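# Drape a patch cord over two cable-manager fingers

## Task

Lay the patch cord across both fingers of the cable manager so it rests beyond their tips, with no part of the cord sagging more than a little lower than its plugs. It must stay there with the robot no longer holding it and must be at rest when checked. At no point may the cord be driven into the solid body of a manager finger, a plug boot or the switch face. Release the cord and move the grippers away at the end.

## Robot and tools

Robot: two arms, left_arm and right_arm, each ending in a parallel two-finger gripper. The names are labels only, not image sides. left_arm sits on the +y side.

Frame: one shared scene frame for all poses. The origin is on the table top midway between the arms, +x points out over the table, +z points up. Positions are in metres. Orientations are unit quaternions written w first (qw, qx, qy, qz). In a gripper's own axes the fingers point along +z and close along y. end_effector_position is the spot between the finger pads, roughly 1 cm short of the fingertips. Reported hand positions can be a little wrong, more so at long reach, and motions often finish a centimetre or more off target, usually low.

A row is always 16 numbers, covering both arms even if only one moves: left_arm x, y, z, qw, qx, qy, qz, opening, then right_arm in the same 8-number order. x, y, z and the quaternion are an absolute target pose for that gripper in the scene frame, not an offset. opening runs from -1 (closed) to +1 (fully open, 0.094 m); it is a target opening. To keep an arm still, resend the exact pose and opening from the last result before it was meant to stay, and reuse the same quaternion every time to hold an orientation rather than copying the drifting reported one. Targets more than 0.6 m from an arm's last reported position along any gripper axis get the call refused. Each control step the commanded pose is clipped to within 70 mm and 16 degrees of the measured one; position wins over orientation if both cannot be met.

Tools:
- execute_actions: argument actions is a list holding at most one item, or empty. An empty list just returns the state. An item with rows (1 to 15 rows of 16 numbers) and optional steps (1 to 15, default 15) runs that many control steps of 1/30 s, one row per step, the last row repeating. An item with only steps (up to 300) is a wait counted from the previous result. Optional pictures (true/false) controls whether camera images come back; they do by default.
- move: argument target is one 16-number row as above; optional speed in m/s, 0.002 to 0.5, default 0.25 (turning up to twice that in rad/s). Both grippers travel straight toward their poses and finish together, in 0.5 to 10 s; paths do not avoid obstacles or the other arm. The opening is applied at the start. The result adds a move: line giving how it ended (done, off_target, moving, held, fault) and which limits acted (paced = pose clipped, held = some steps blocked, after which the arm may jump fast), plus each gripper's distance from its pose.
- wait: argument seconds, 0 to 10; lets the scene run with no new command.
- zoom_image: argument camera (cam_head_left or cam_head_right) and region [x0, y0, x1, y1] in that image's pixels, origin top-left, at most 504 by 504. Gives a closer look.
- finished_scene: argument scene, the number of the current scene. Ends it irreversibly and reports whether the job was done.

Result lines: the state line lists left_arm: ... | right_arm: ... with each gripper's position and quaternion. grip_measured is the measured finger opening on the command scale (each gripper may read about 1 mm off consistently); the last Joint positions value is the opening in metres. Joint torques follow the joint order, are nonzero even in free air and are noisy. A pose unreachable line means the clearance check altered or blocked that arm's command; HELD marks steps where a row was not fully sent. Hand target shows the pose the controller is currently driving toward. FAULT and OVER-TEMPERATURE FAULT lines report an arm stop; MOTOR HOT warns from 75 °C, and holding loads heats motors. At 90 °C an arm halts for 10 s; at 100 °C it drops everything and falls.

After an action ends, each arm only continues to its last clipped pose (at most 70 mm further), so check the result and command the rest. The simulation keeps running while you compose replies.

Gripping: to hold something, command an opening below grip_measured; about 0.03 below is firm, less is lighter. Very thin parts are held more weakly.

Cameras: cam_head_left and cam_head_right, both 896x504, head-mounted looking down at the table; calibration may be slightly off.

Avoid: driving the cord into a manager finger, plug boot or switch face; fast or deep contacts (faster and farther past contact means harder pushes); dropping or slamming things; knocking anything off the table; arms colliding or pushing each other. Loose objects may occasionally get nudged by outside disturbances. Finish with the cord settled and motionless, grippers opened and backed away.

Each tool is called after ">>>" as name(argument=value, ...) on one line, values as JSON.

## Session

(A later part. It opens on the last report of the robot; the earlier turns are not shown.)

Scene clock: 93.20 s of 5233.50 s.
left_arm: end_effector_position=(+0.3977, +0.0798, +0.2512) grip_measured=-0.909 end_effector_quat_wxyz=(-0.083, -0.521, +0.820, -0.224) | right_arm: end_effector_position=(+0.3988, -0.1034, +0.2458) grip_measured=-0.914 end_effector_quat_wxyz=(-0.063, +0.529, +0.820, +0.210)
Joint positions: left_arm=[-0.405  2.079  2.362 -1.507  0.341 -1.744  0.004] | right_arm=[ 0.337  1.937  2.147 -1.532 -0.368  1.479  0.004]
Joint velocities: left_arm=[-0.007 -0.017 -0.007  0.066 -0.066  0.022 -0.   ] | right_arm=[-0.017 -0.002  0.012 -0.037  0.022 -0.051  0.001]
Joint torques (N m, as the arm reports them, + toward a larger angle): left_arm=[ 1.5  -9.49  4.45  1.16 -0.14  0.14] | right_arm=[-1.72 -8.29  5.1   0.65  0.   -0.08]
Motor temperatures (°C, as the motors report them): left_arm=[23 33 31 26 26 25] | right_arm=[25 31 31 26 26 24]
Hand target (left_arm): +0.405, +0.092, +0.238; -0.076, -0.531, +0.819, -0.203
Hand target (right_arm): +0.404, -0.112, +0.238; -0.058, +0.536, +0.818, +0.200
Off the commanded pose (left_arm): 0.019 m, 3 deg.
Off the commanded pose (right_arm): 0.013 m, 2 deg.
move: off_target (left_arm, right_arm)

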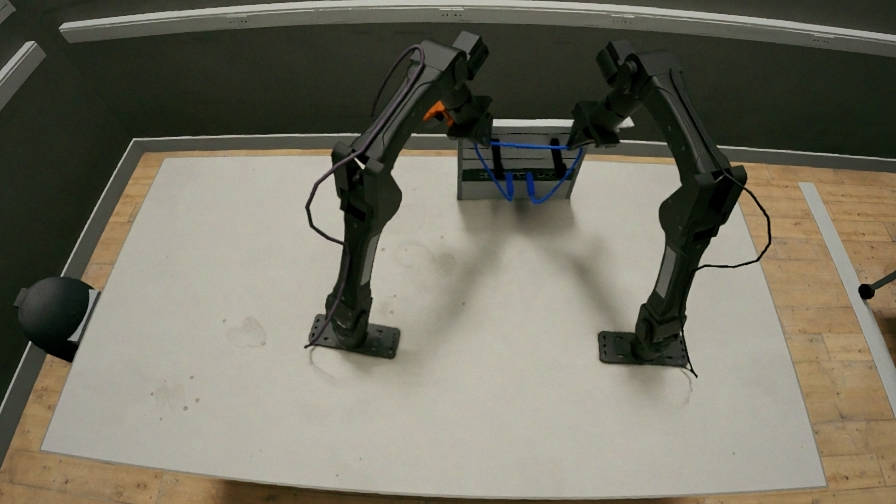

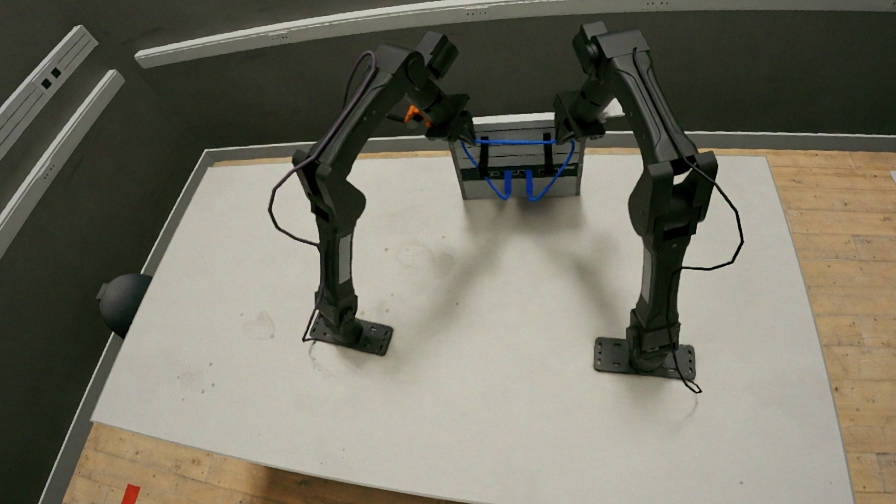

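>>> move(target=[0.405,0.097,0.215,-0.075,-0.531,0.819,-0.203,-0.96, 0.405,-0.112,0.218,-0.057,0.536,0.818,0.2,-0.96], speed=0.015)

>>> zoom_image(camera="cam_head_left", region=[400,70,660,230])

>>> zoom_image(camera="cam_head_right", region=[390,70,650,230])

Scene clock: 97.50 s of 5233.50 s.
left_arm: end_effector_position=(+0.4012, +0.0801, +0.2257) grip_measured=-0.909 end_effector_quat_wxyz=(-0.090, -0.519, +0.820, -0.225) | right_arm: end_effector_position=(+0.4020, -0.1021, +0.2230) grip_measured=-0.914 end_effector_quat_wxyz=(-0.070, +0.531, +0.819, +0.208)
Joint positions: left_arm=[-0.393  2.03   2.171 -1.372  0.36  -1.732  0.004] | right_arm=[ 0.334  1.922  2.029 -1.441 -0.378  1.479  0.004]
Joint velocities: left_arm=[ 0.007 -0.017 -0.007  0.007  0.066 -0.037 -0.001] | right_arm=[ 0.002 -0.002 -0.012  0.037 -0.037 -0.007 -0.001]
Joint torques (N m, as the arm reports them, + toward a larger angle): left_arm=[  1.45 -11.     3.98   1.07  -0.32   0.15] | right_arm=[-1.34 -9.95  3.84  0.71  0.09 -0.09]
Motor temperatures (°C, as the motors report them): left_arm=[23 35 30 26 26 25] | right_arm=[25 33 30 26 26 24]
Hand target (left_arm): +0.405, +0.097, +0.215; -0.076, -0.531, +0.819, -0.202
Hand target (right_arm): +0.404, -0.112, +0.218; -0.057, +0.536, +0.818, +0.200
Off the commanded pose (left_arm): 0.020 m, 3 deg.
Off the commanded pose (right_arm): 0.012 m, 2 deg.
move: off_target (left_arm, right_arm)

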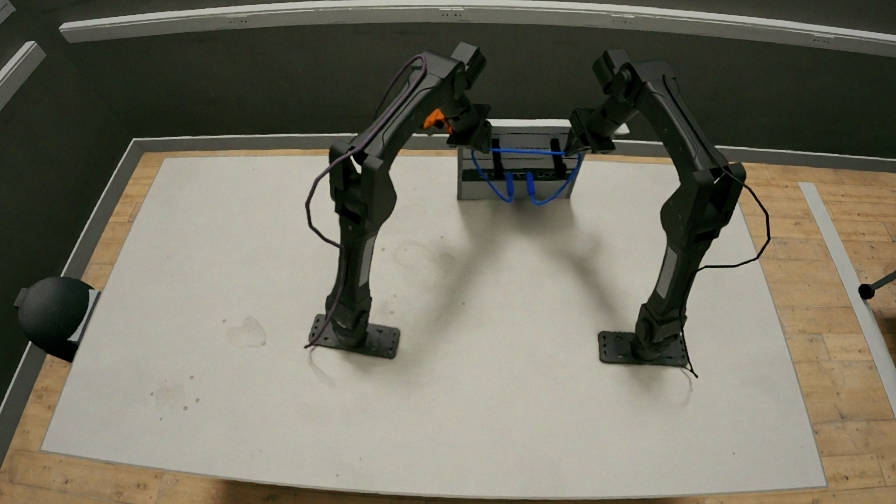

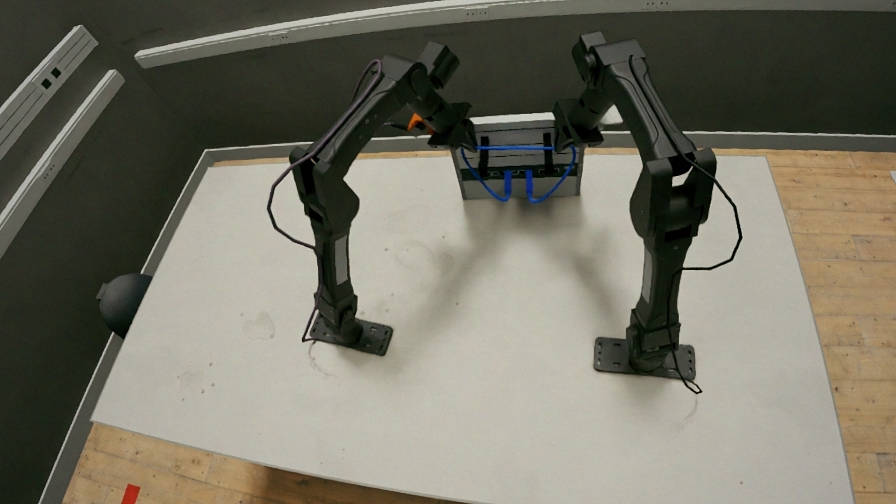

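Region (400, 70, 660, 230) of cam_head_left's 896x504 image, scaled by 1.938, with more detail than that image has; it fills the top 310 rows of this view, and the rest is white.

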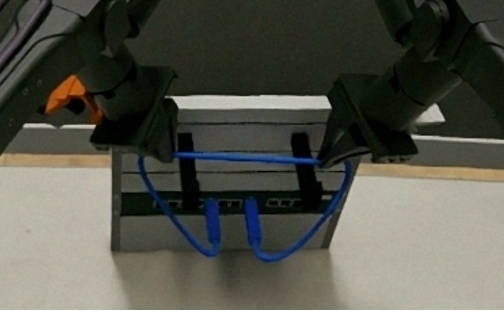

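Region (390, 70, 650, 230) of cam_head_right's 896x504 image, scaled by 1.938, with more detail than that image has; it fills the top 310 rows of this view, and the rest is white.

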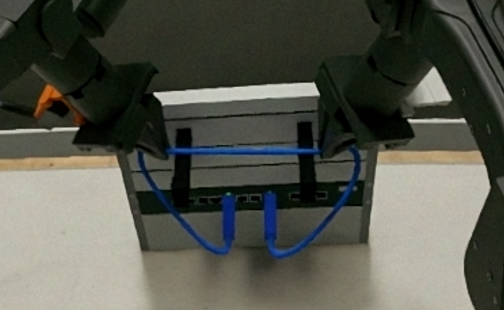

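>>> move(target=[0.405,0.096,0.203,-0.075,-0.531,0.819,-0.203,-0.96, 0.405,-0.111,0.207,-0.057,0.536,0.818,0.2,-0.96], speed=0.01)

>>> zoom_image(camera="cam_head_left", region=[440,90,620,220])

>>> zoom_image(camera="cam_head_right", region=[430,90,610,220])

Scene clock: 101.90 s of 5233.50 s.
left_arm: end_effector_position=(+0.4021, +0.0791, +0.2240) grip_measured=-0.909 end_effector_quat_wxyz=(-0.086, -0.516, +0.818, -0.238) | right_arm: end_effector_position=(+0.4026, -0.1016, +0.2213) grip_measured=-0.914 end_effector_quat_wxyz=(-0.064, +0.528, +0.818, +0.219)
Joint positions: left_arm=[-0.392  1.998  2.106 -1.312  0.366 -1.731  0.004] | right_arm=[ 0.332  1.893  1.974 -1.39  -0.384  1.479  0.004]
Joint velocities: left_arm=[-0.007 -0.002 -0.012  0.007  0.007 -0.007  0.   ] | right_arm=[ 0.002 -0.002 -0.027 -0.022  0.022 -0.007 -0.001]
Joint torques (N m, as the arm reports them, + toward a larger angle): left_arm=[ 1.2  -9.87  3.39  1.1  -0.36  0.11] | right_arm=[-0.95 -8.66  3.12  0.74  0.17 -0.07]
Motor temperatures (°C, as the motors report them): left_arm=[23 36 30 26 26 25] | right_arm=[25 34 29 26 26 24]
Hand target (left_arm): +0.405, +0.096, +0.204; -0.076, -0.531, +0.820, -0.203
Hand target (right_arm): +0.404, -0.111, +0.207; -0.058, +0.536, +0.818, +0.199
Off the commanded pose (left_arm): 0.027 m, 5 deg.
Off the commanded pose (right_arm): 0.017 m, 3 deg.
move: off_target (left_arm, right_arm)

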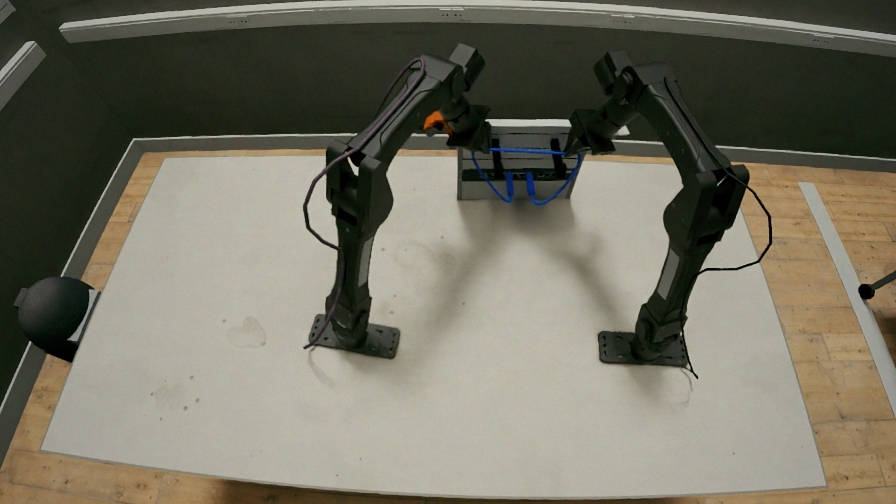

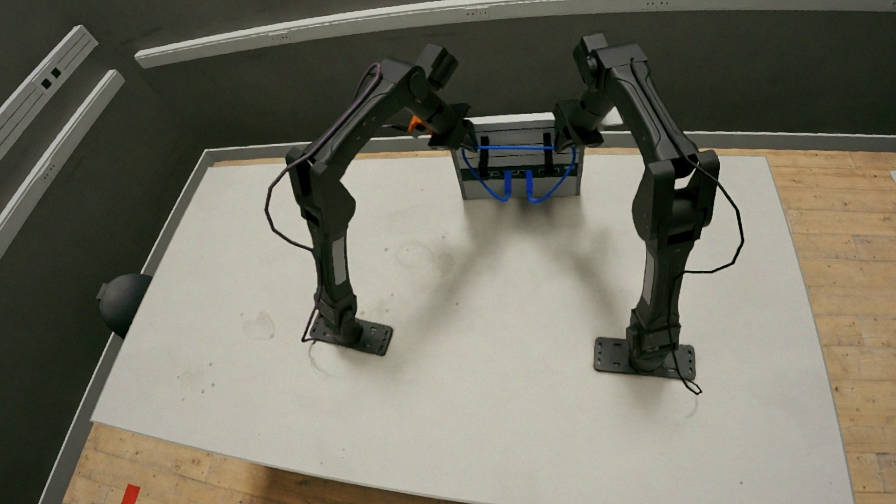

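Region (440, 90, 620, 220) of cam_head_left's 896x504 image, scaled by 2.800, with more detail than that image has.

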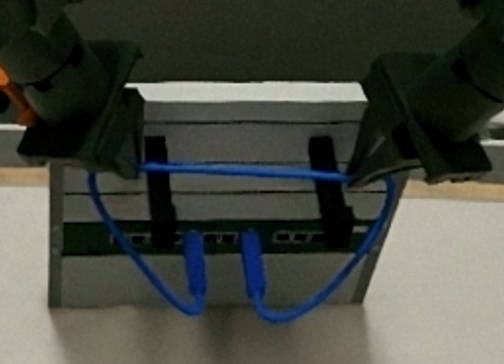

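Region (430, 90, 610, 220) of cam_head_right's 896x504 image, scaled by 2.800, with more detail than that image has.

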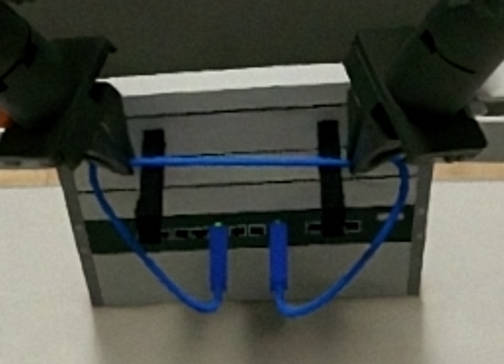

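>>> move(target=[0.405,0.096,0.214,-0.075,-0.531,0.819,-0.203,-0.6, 0.405,-0.111,0.216,-0.057,0.536,0.818,0.2,-0.6], speed=0.01)

>>> zoom_image(camera="cam_head_left", region=[440,90,620,220])

>>> zoom_image(camera="cam_head_right", region=[430,90,610,220])

Scene clock: 106.93 s of 5233.50 s.
left_arm: end_effector_position=(+0.3936, +0.0865, +0.2202) grip_measured=-0.602 end_effector_quat_wxyz=(-0.089, -0.522, +0.820, -0.215) | right_arm: end_effector_position=(+0.4031, -0.1051, +0.2194) grip_measured=-0.602 end_effector_quat_wxyz=(-0.058, +0.531, +0.819, +0.211)
Joint positions: left_arm=[-0.394  1.995  2.106 -1.361  0.349 -1.731  0.019] | right_arm=[ 0.332  1.893  1.974 -1.395 -0.363  1.479  0.019]
Joint velocities: left_arm=[-0.007 -0.002  0.002 -0.037  0.022 -0.007 -0.001] | right_arm=[ 0.002  0.007  0.007  0.037 -0.007 -0.051  0.001]
Joint torques (N m, as the arm reports them, + toward a larger angle): left_arm=[ 1.34 -8.34  7.74  1.03 -0.15  0.11] | right_arm=[-0.94 -7.97  7.4   0.45 -0.09 -0.05]
Motor temperatures (°C, as the motors report them): left_arm=[23 36 30 26 26 25] | right_arm=[25 35 29 26 26 24]
Hand target (left_arm): +0.405, +0.096, +0.214; -0.075, -0.531, +0.819, -0.203
Hand target (right_arm): +0.405, -0.111, +0.216; -0.057, +0.536, +0.818, +0.200
Off the commanded pose (left_arm): 0.016 m, 2 deg.
Off the commanded pose (right_arm): 0.007 m, 1 deg.
move: off_target (left_arm)

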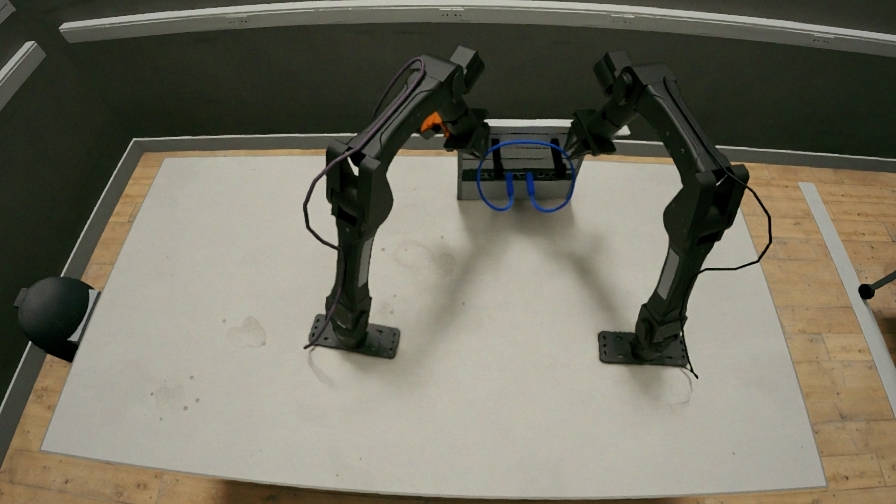

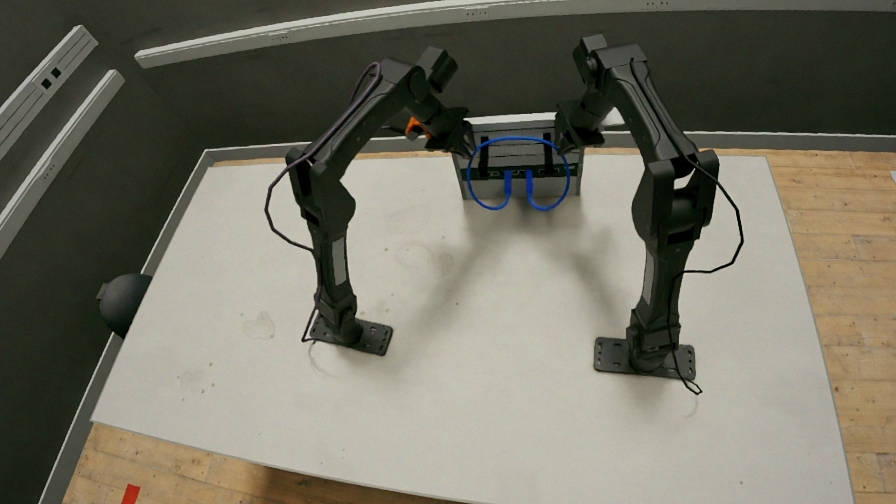

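Region (440, 90, 620, 220) of cam_head_left's 896x504 image, scaled by 2.800, with more detail than that image has.

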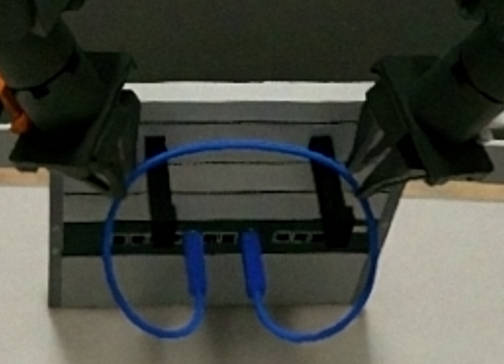

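Region (430, 90, 610, 220) of cam_head_right's 896x504 image, scaled by 2.800, with more detail than that image has.

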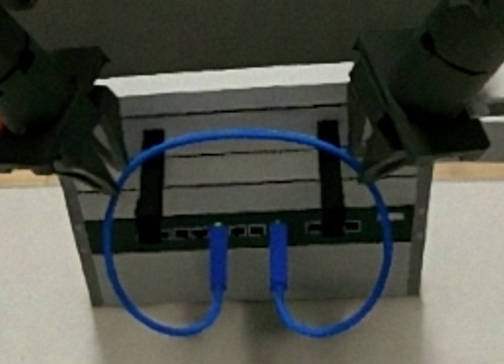

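The cord has arched over both fingers. Retracting up and outward.

>>> move(target=[0.395,0.125,0.28,-0.075,-0.531,0.819,-0.203,-0.6, 0.395,-0.14,0.28,-0.057,0.536,0.818,0.2,-0.6], speed=0.04)

>>> move(target=[0.28,0.25,0.30,0.1,-0.3,0.94,-0.1,0, 0.28,-0.25,0.30,0.1,0.3,0.94,0.1,0], speed=0.15)

>>> wait(seconds=3)

>>> zoom_image(camera="cam_head_left", region=[440,90,620,220])

>>> zoom_image(camera="cam_head_right", region=[430,90,610,220])

Scene clock: 110.47 s of 5233.50 s.
left_arm: end_effector_position=(+0.3967, +0.1175, +0.2691) grip_measured=-0.602 end_effector_quat_wxyz=(-0.072, -0.534, +0.810, -0.231) | right_arm: end_effector_position=(+0.3971, -0.1370, +0.2618) grip_measured=-0.602 end_effector_quat_wxyz=(-0.040, +0.545, +0.808, +0.220)
Joint positions: left_arm=[-0.328  1.995  2.311 -1.538  0.349 -1.702  0.019] | right_arm=[ 0.258  1.872  2.124 -1.548 -0.363  1.442  0.019]
Joint velocities: left_arm=[ 0.007  0.002  0.007  0.051 -0.037 -0.007 -0.001] | right_arm=[-0.002  0.002 -0.027  0.066 -0.11  -0.022 -0.   ]
Joint torques (N m, as the arm reports them, + toward a larger angle): left_arm=[  0.66 -11.22   7.05   1.01   0.04   0.13] | right_arm=[ -0.92 -10.     8.66   0.5   -0.32  -0.08]
Motor temperatures (°C, as the motors report them): left_arm=[23 36 30 26 26 25] | right_arm=[25 35 30 26 26 24]
Hand target (left_arm): +0.395, +0.125, +0.279; -0.061, -0.533, +0.811, -0.235
Hand target (right_arm): +0.395, -0.140, +0.279; -0.027, +0.539, +0.807, +0.238
Off the commanded pose (left_arm): 0.013 m, 3 deg.
Off the commanded pose (right_arm): 0.019 m, 3 deg.
joint sent to its limit (left arm) — the command would take joint 4 (wrist pitch) past its lower limit, so that joint was sent only as far as its limit.
joint sent to its limit (right arm) — the command would take joint 4 (wrist pitch) past its lower limit, so that joint was sent only as far as its limit.
move: off_target (left_arm, right_arm)

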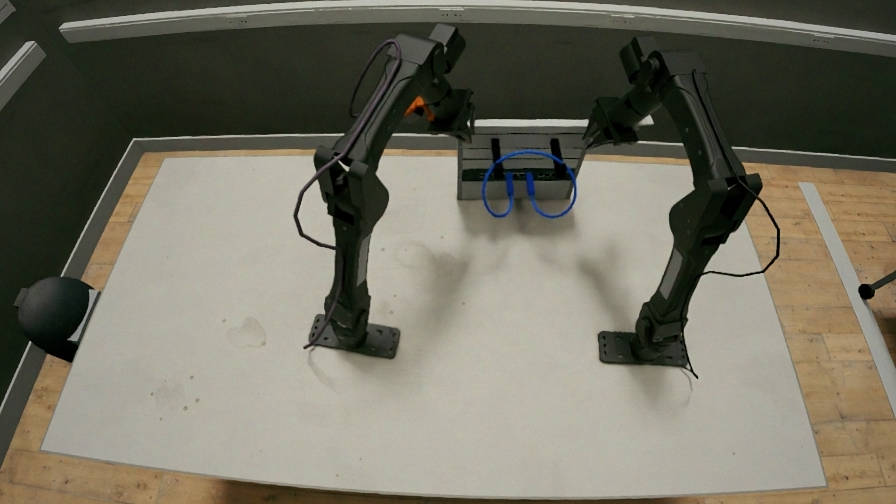

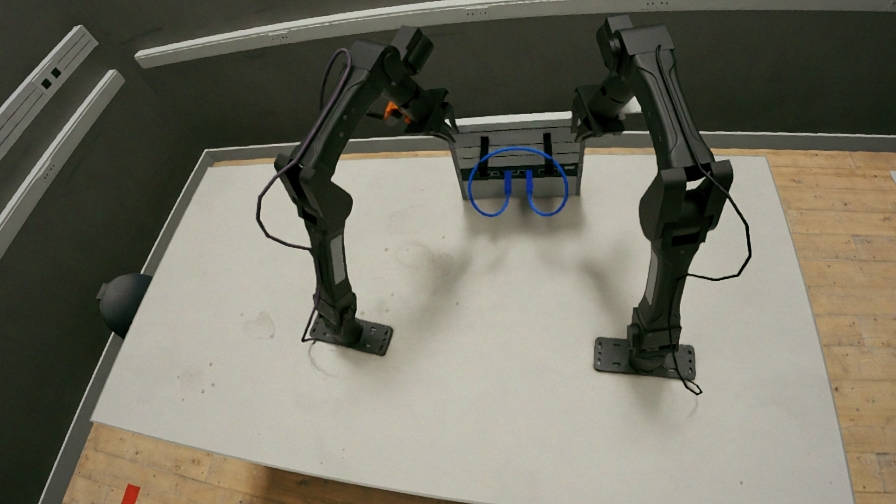

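Scene clock: 113.30 s of 5233.50 s.
left_arm: end_effector_position=(+0.2858, +0.2421, +0.3018) grip_measured=-0.002 end_effector_quat_wxyz=(+0.142, -0.299, +0.930, -0.157) | right_arm: end_effector_position=(+0.2855, -0.2437, +0.3022) grip_measured=-0.002 end_effector_quat_wxyz=(+0.175, +0.301, +0.927, +0.137)
Joint positions: left_arm=[-0.312  1.356  1.76  -1.548  0.027 -1.086  0.047] | right_arm=[ 0.093  1.304  1.718 -1.556 -0.132  0.699  0.047]
Joint velocities: left_arm=[ 0.002 -0.007 -0.007 -0.007 -0.066 -0.081  0.   ] | right_arm=[ 0.002 -0.002 -0.007 -0.037 -0.007 -0.037 -0.001]
Joint torques (N m, as the arm reports them, + toward a larger angle): left_arm=[ 0.66 -5.11  3.91  1.33 -0.2   0.11] | right_arm=[-0.92 -5.01  3.84  0.84  0.04 -0.07]
Motor temperatures (°C, as the motors report them): left_arm=[23 36 30 26 26 25] | right_arm=[25 35 29 26 26 24]
Hand target (left_arm): +0.281, +0.250, +0.298; +0.144, -0.298, +0.932, -0.144
Hand target (right_arm): +0.279, -0.248, +0.300; +0.175, +0.303, +0.928, +0.129
Off the commanded pose (left_arm): 0.010 m, 8 deg.
Off the commanded pose (right_arm): 0.009 m, 10 deg.
joint sent to its limit (left arm) — the command would take joint 4 (wrist pitch) past its lower limit, so that joint was sent only as far as its limit.
joint sent to its limit (right arm) — the command would take joint 4 (wrist pitch) past its lower limit, so that joint was sent only as far as its limit.
move: off_target (left_arm, right_arm)

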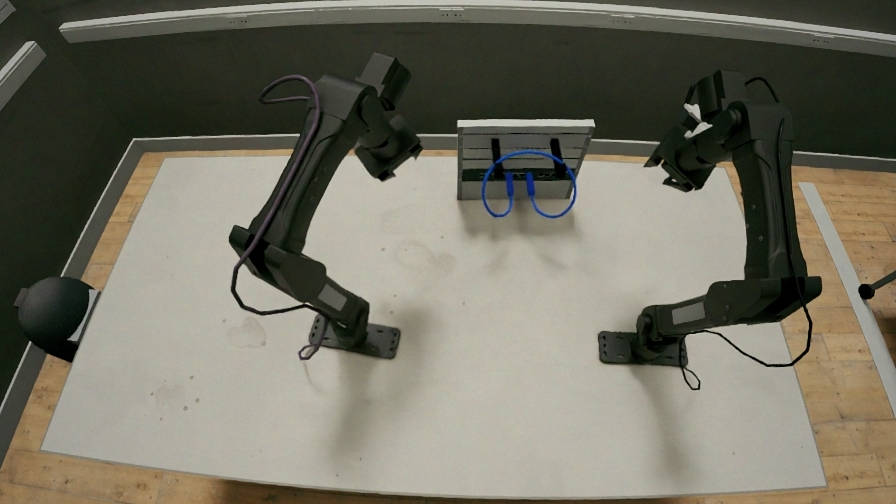

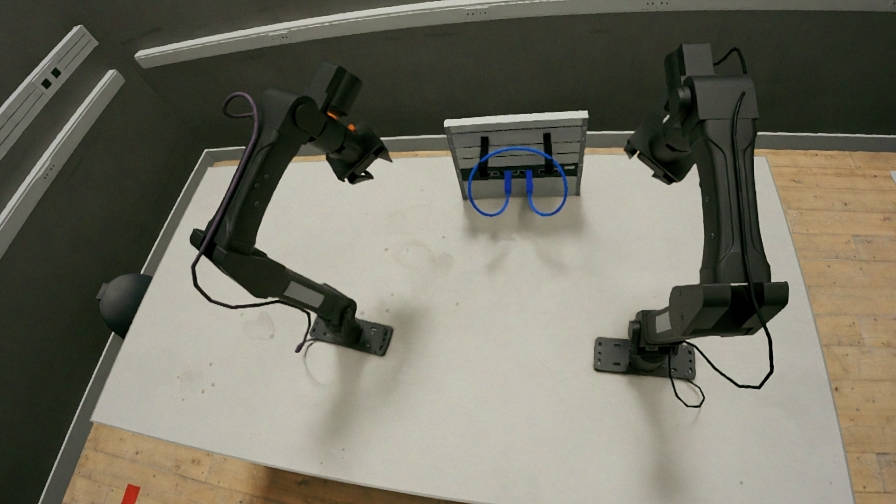

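Scene clock: 116.30 s of 5233.50 s.
left_arm: end_effector_position=(+0.2860, +0.2423, +0.3018) grip_measured=-0.002 end_effector_quat_wxyz=(+0.143, -0.298, +0.931, -0.157) | right_arm: end_effector_position=(+0.2855, -0.2438, +0.3021) grip_measured=-0.002 end_effector_quat_wxyz=(+0.175, +0.300, +0.928, +0.136)
Joint positions: left_arm=[-0.312  1.356  1.76  -1.548  0.025 -1.084  0.047] | right_arm=[ 0.093  1.304  1.718 -1.556 -0.131  0.696  0.047]
Joint velocities: left_arm=[-0.002 -0.002  0.007  0.037 -0.022 -0.007 -0.   ] | right_arm=[ 0.012  0.007  0.007 -0.037 -0.022 -0.11  -0.   ]
Joint torques (N m, as the arm reports them, + toward a larger angle): left_arm=[ 0.59 -5.21  3.81  1.3  -0.18  0.13] | right_arm=[-0.9  -5.03  3.85  0.84  0.05 -0.07]
Motor temperatures (°C, as the motors report them): left_arm=[23 35 30 26 26 25] | right_arm=[25 34 29 26 26 24]
Hand target (left_arm): +0.281, +0.250, +0.298; +0.144, -0.298, +0.932, -0.144
Hand target (right_arm): +0.279, -0.248, +0.300; +0.175, +0.303, +0.928, +0.129
Off the commanded pose (left_arm): 0.010 m, 8 deg.
Off the commanded pose (right_arm): 0.009 m, 10 deg.
Steps of this call (steps 1 to 90: nothing new was sent). Readings (end_effector_position):
1: left_arm (+0.2859, +0.2421, +0.3018) | right_arm (+0.2855, -0.2437, +0.3022)
2: left_arm (+0.2859, +0.2422, +0.3018) | right_arm (+0.2855, -0.2438, +0.3022)
4: left_arm (+0.2859, +0.2422, +0.3018) | right_arm (+0.2855, -0.2438, +0.3022)
8: left_arm (+0.2859, +0.2423, +0.3018) | right_arm (+0.2855, -0.2438, +0.3021)
90: the state above

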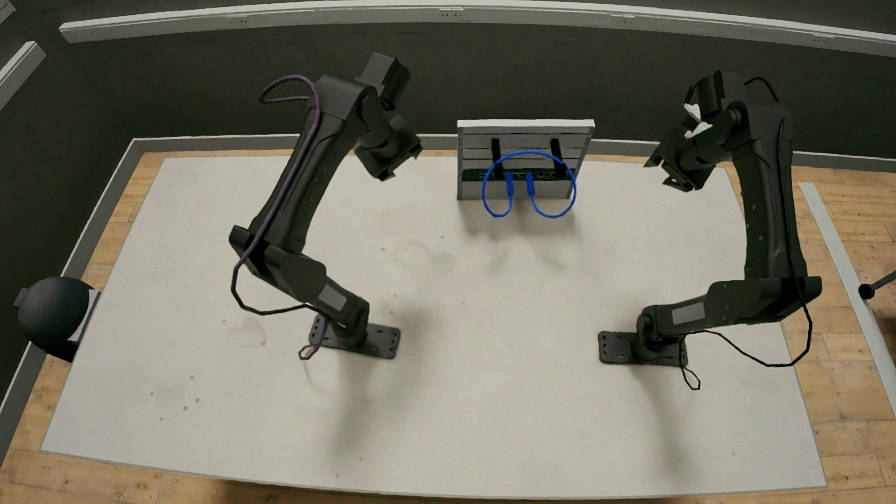

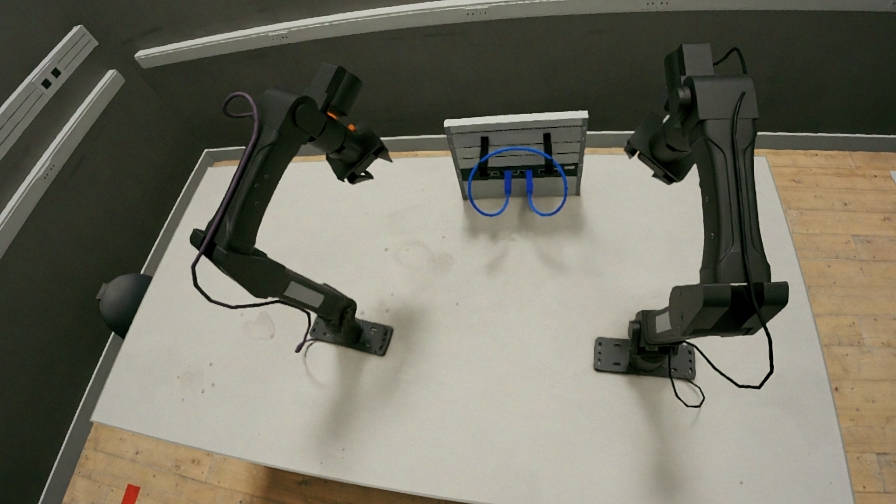

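Region (440, 90, 620, 220) of cam_head_left's 896x504 image, scaled by 2.800, with more detail than that image has.

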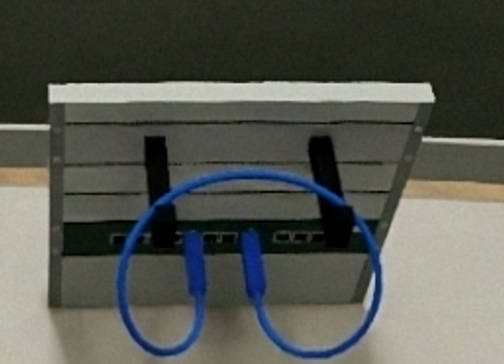

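Region (430, 90, 610, 220) of cam_head_right's 896x504 image, scaled by 2.800, with more detail than that image has.

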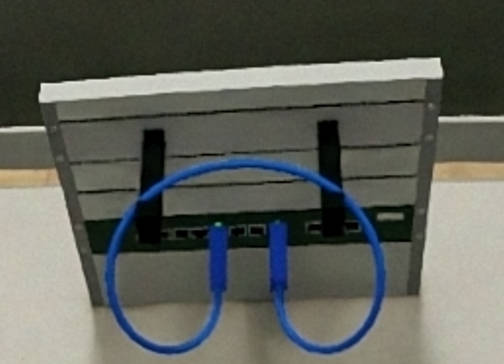

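>>> wait(seconds=2)

>>> zoom_image(camera="cam_head_left", region=[470,130,590,225])

>>> zoom_image(camera="cam_head_right", region=[460,130,580,225])

Scene clock: 119.27 s of 5233.50 s.
left_arm: end_effector_position=(+0.2860, +0.2423, +0.3018) grip_measured=-0.002 end_effector_quat_wxyz=(+0.143, -0.298, +0.931, -0.157) | right_arm: end_effector_position=(+0.2855, -0.2438, +0.3021) grip_measured=-0.002 end_effector_quat_wxyz=(+0.175, +0.300, +0.928, +0.136)
Joint positions: left_arm=[-0.312  1.356  1.76  -1.548  0.025 -1.084  0.047] | right_arm=[ 0.093  1.304  1.718 -1.556 -0.131  0.696  0.047]
Joint velocities: left_arm=[ 0.007  0.007  0.012 -0.007 -0.007  0.007 -0.   ] | right_arm=[ 0.007 -0.002  0.007 -0.037 -0.022 -0.051  0.   ]
Joint torques (N m, as the arm reports them, + toward a larger angle): left_arm=[ 0.6  -5.14  3.81  1.3  -0.2   0.13] | right_arm=[-0.93 -5.05  3.84  0.85  0.03 -0.06]
Motor temperatures (°C, as the motors report them): left_arm=[23 35 30 26 26 25] | right_arm=[25 33 28 26 26 24]
Hand target (left_arm): +0.281, +0.250, +0.298; +0.144, -0.298, +0.932, -0.144
Hand target (right_arm): +0.279, -0.248, +0.300; +0.175, +0.303, +0.928, +0.129
Off the commanded pose (left_arm): 0.010 m, 8 deg.
Off the commanded pose (right_arm): 0.009 m, 10 deg.
Steps of this call (steps 1 to 89: nothing new was sent). Readings (end_effector_position):
1: left_arm (+0.2860, +0.2423, +0.3018) | right_arm (+0.2855, -0.2438, +0.3021)
2: left_arm (+0.2860, +0.2423, +0.3018) | right_arm (+0.2855, -0.2438, +0.3021)
4: left_arm (+0.2860, +0.2423, +0.3018) | right_arm (+0.2855, -0.2438, +0.3021)
8: left_arm (+0.2860, +0.2423, +0.3018) | right_arm (+0.2855, -0.2438, +0.3021)
89: the state above

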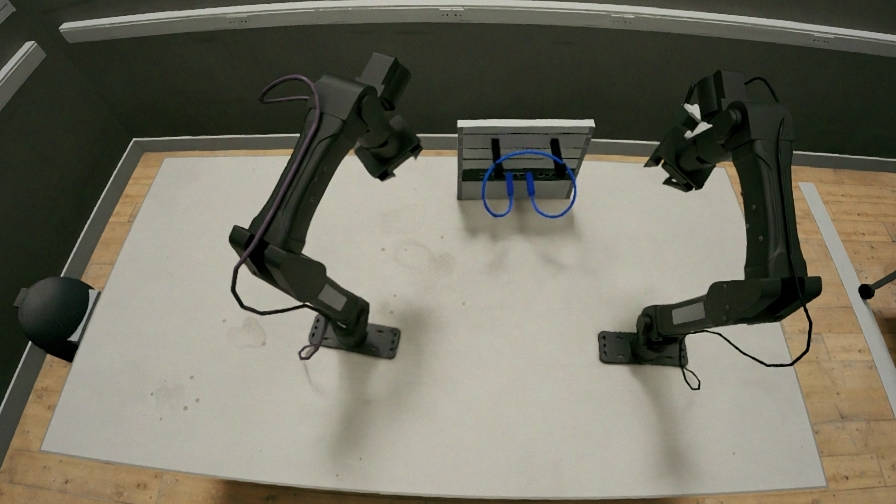

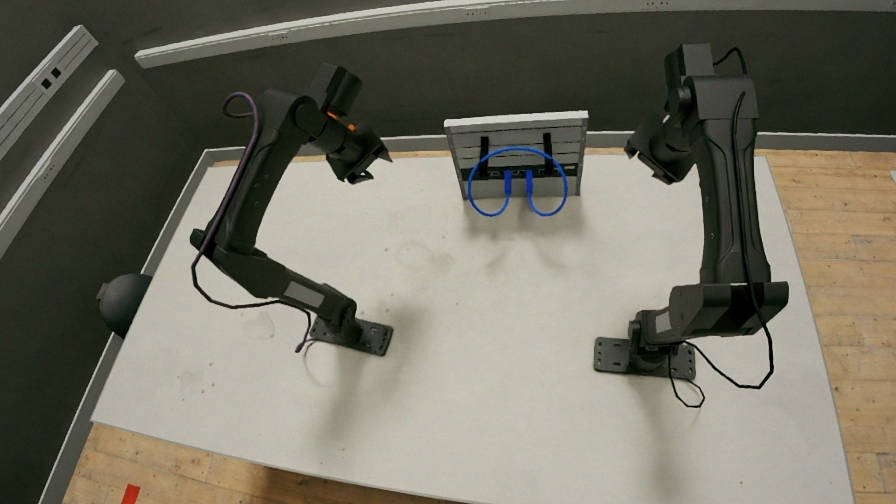

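Region (470, 130, 590, 225) of cam_head_left's 896x504 image, scaled by 4.200, with more detail than that image has; it fills the top 399 rows of this view, and the rest is white.

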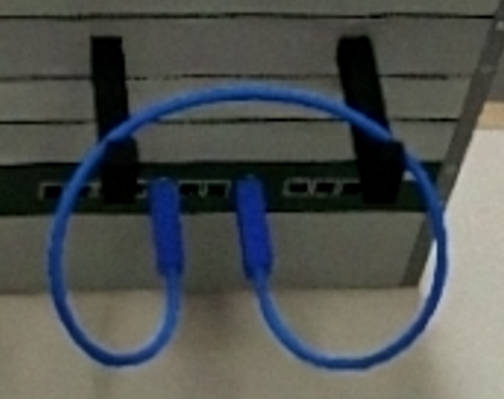

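Region (460, 130, 580, 225) of cam_head_right's 896x504 image, scaled by 4.200, with more detail than that image has; it fills the top 399 rows of this view, and the rest is white.

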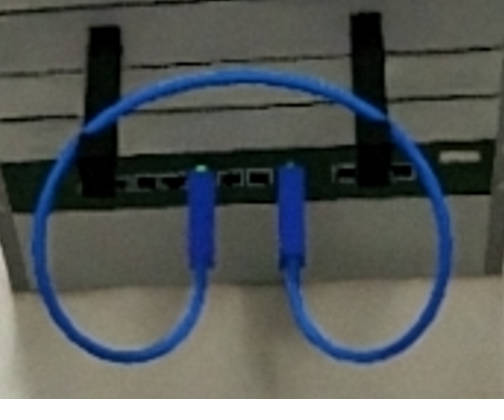

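The cord is resting behind both tips and has not moved between pictures.

>>> finished_scene(scene=2)

The scene is finished: the task was done.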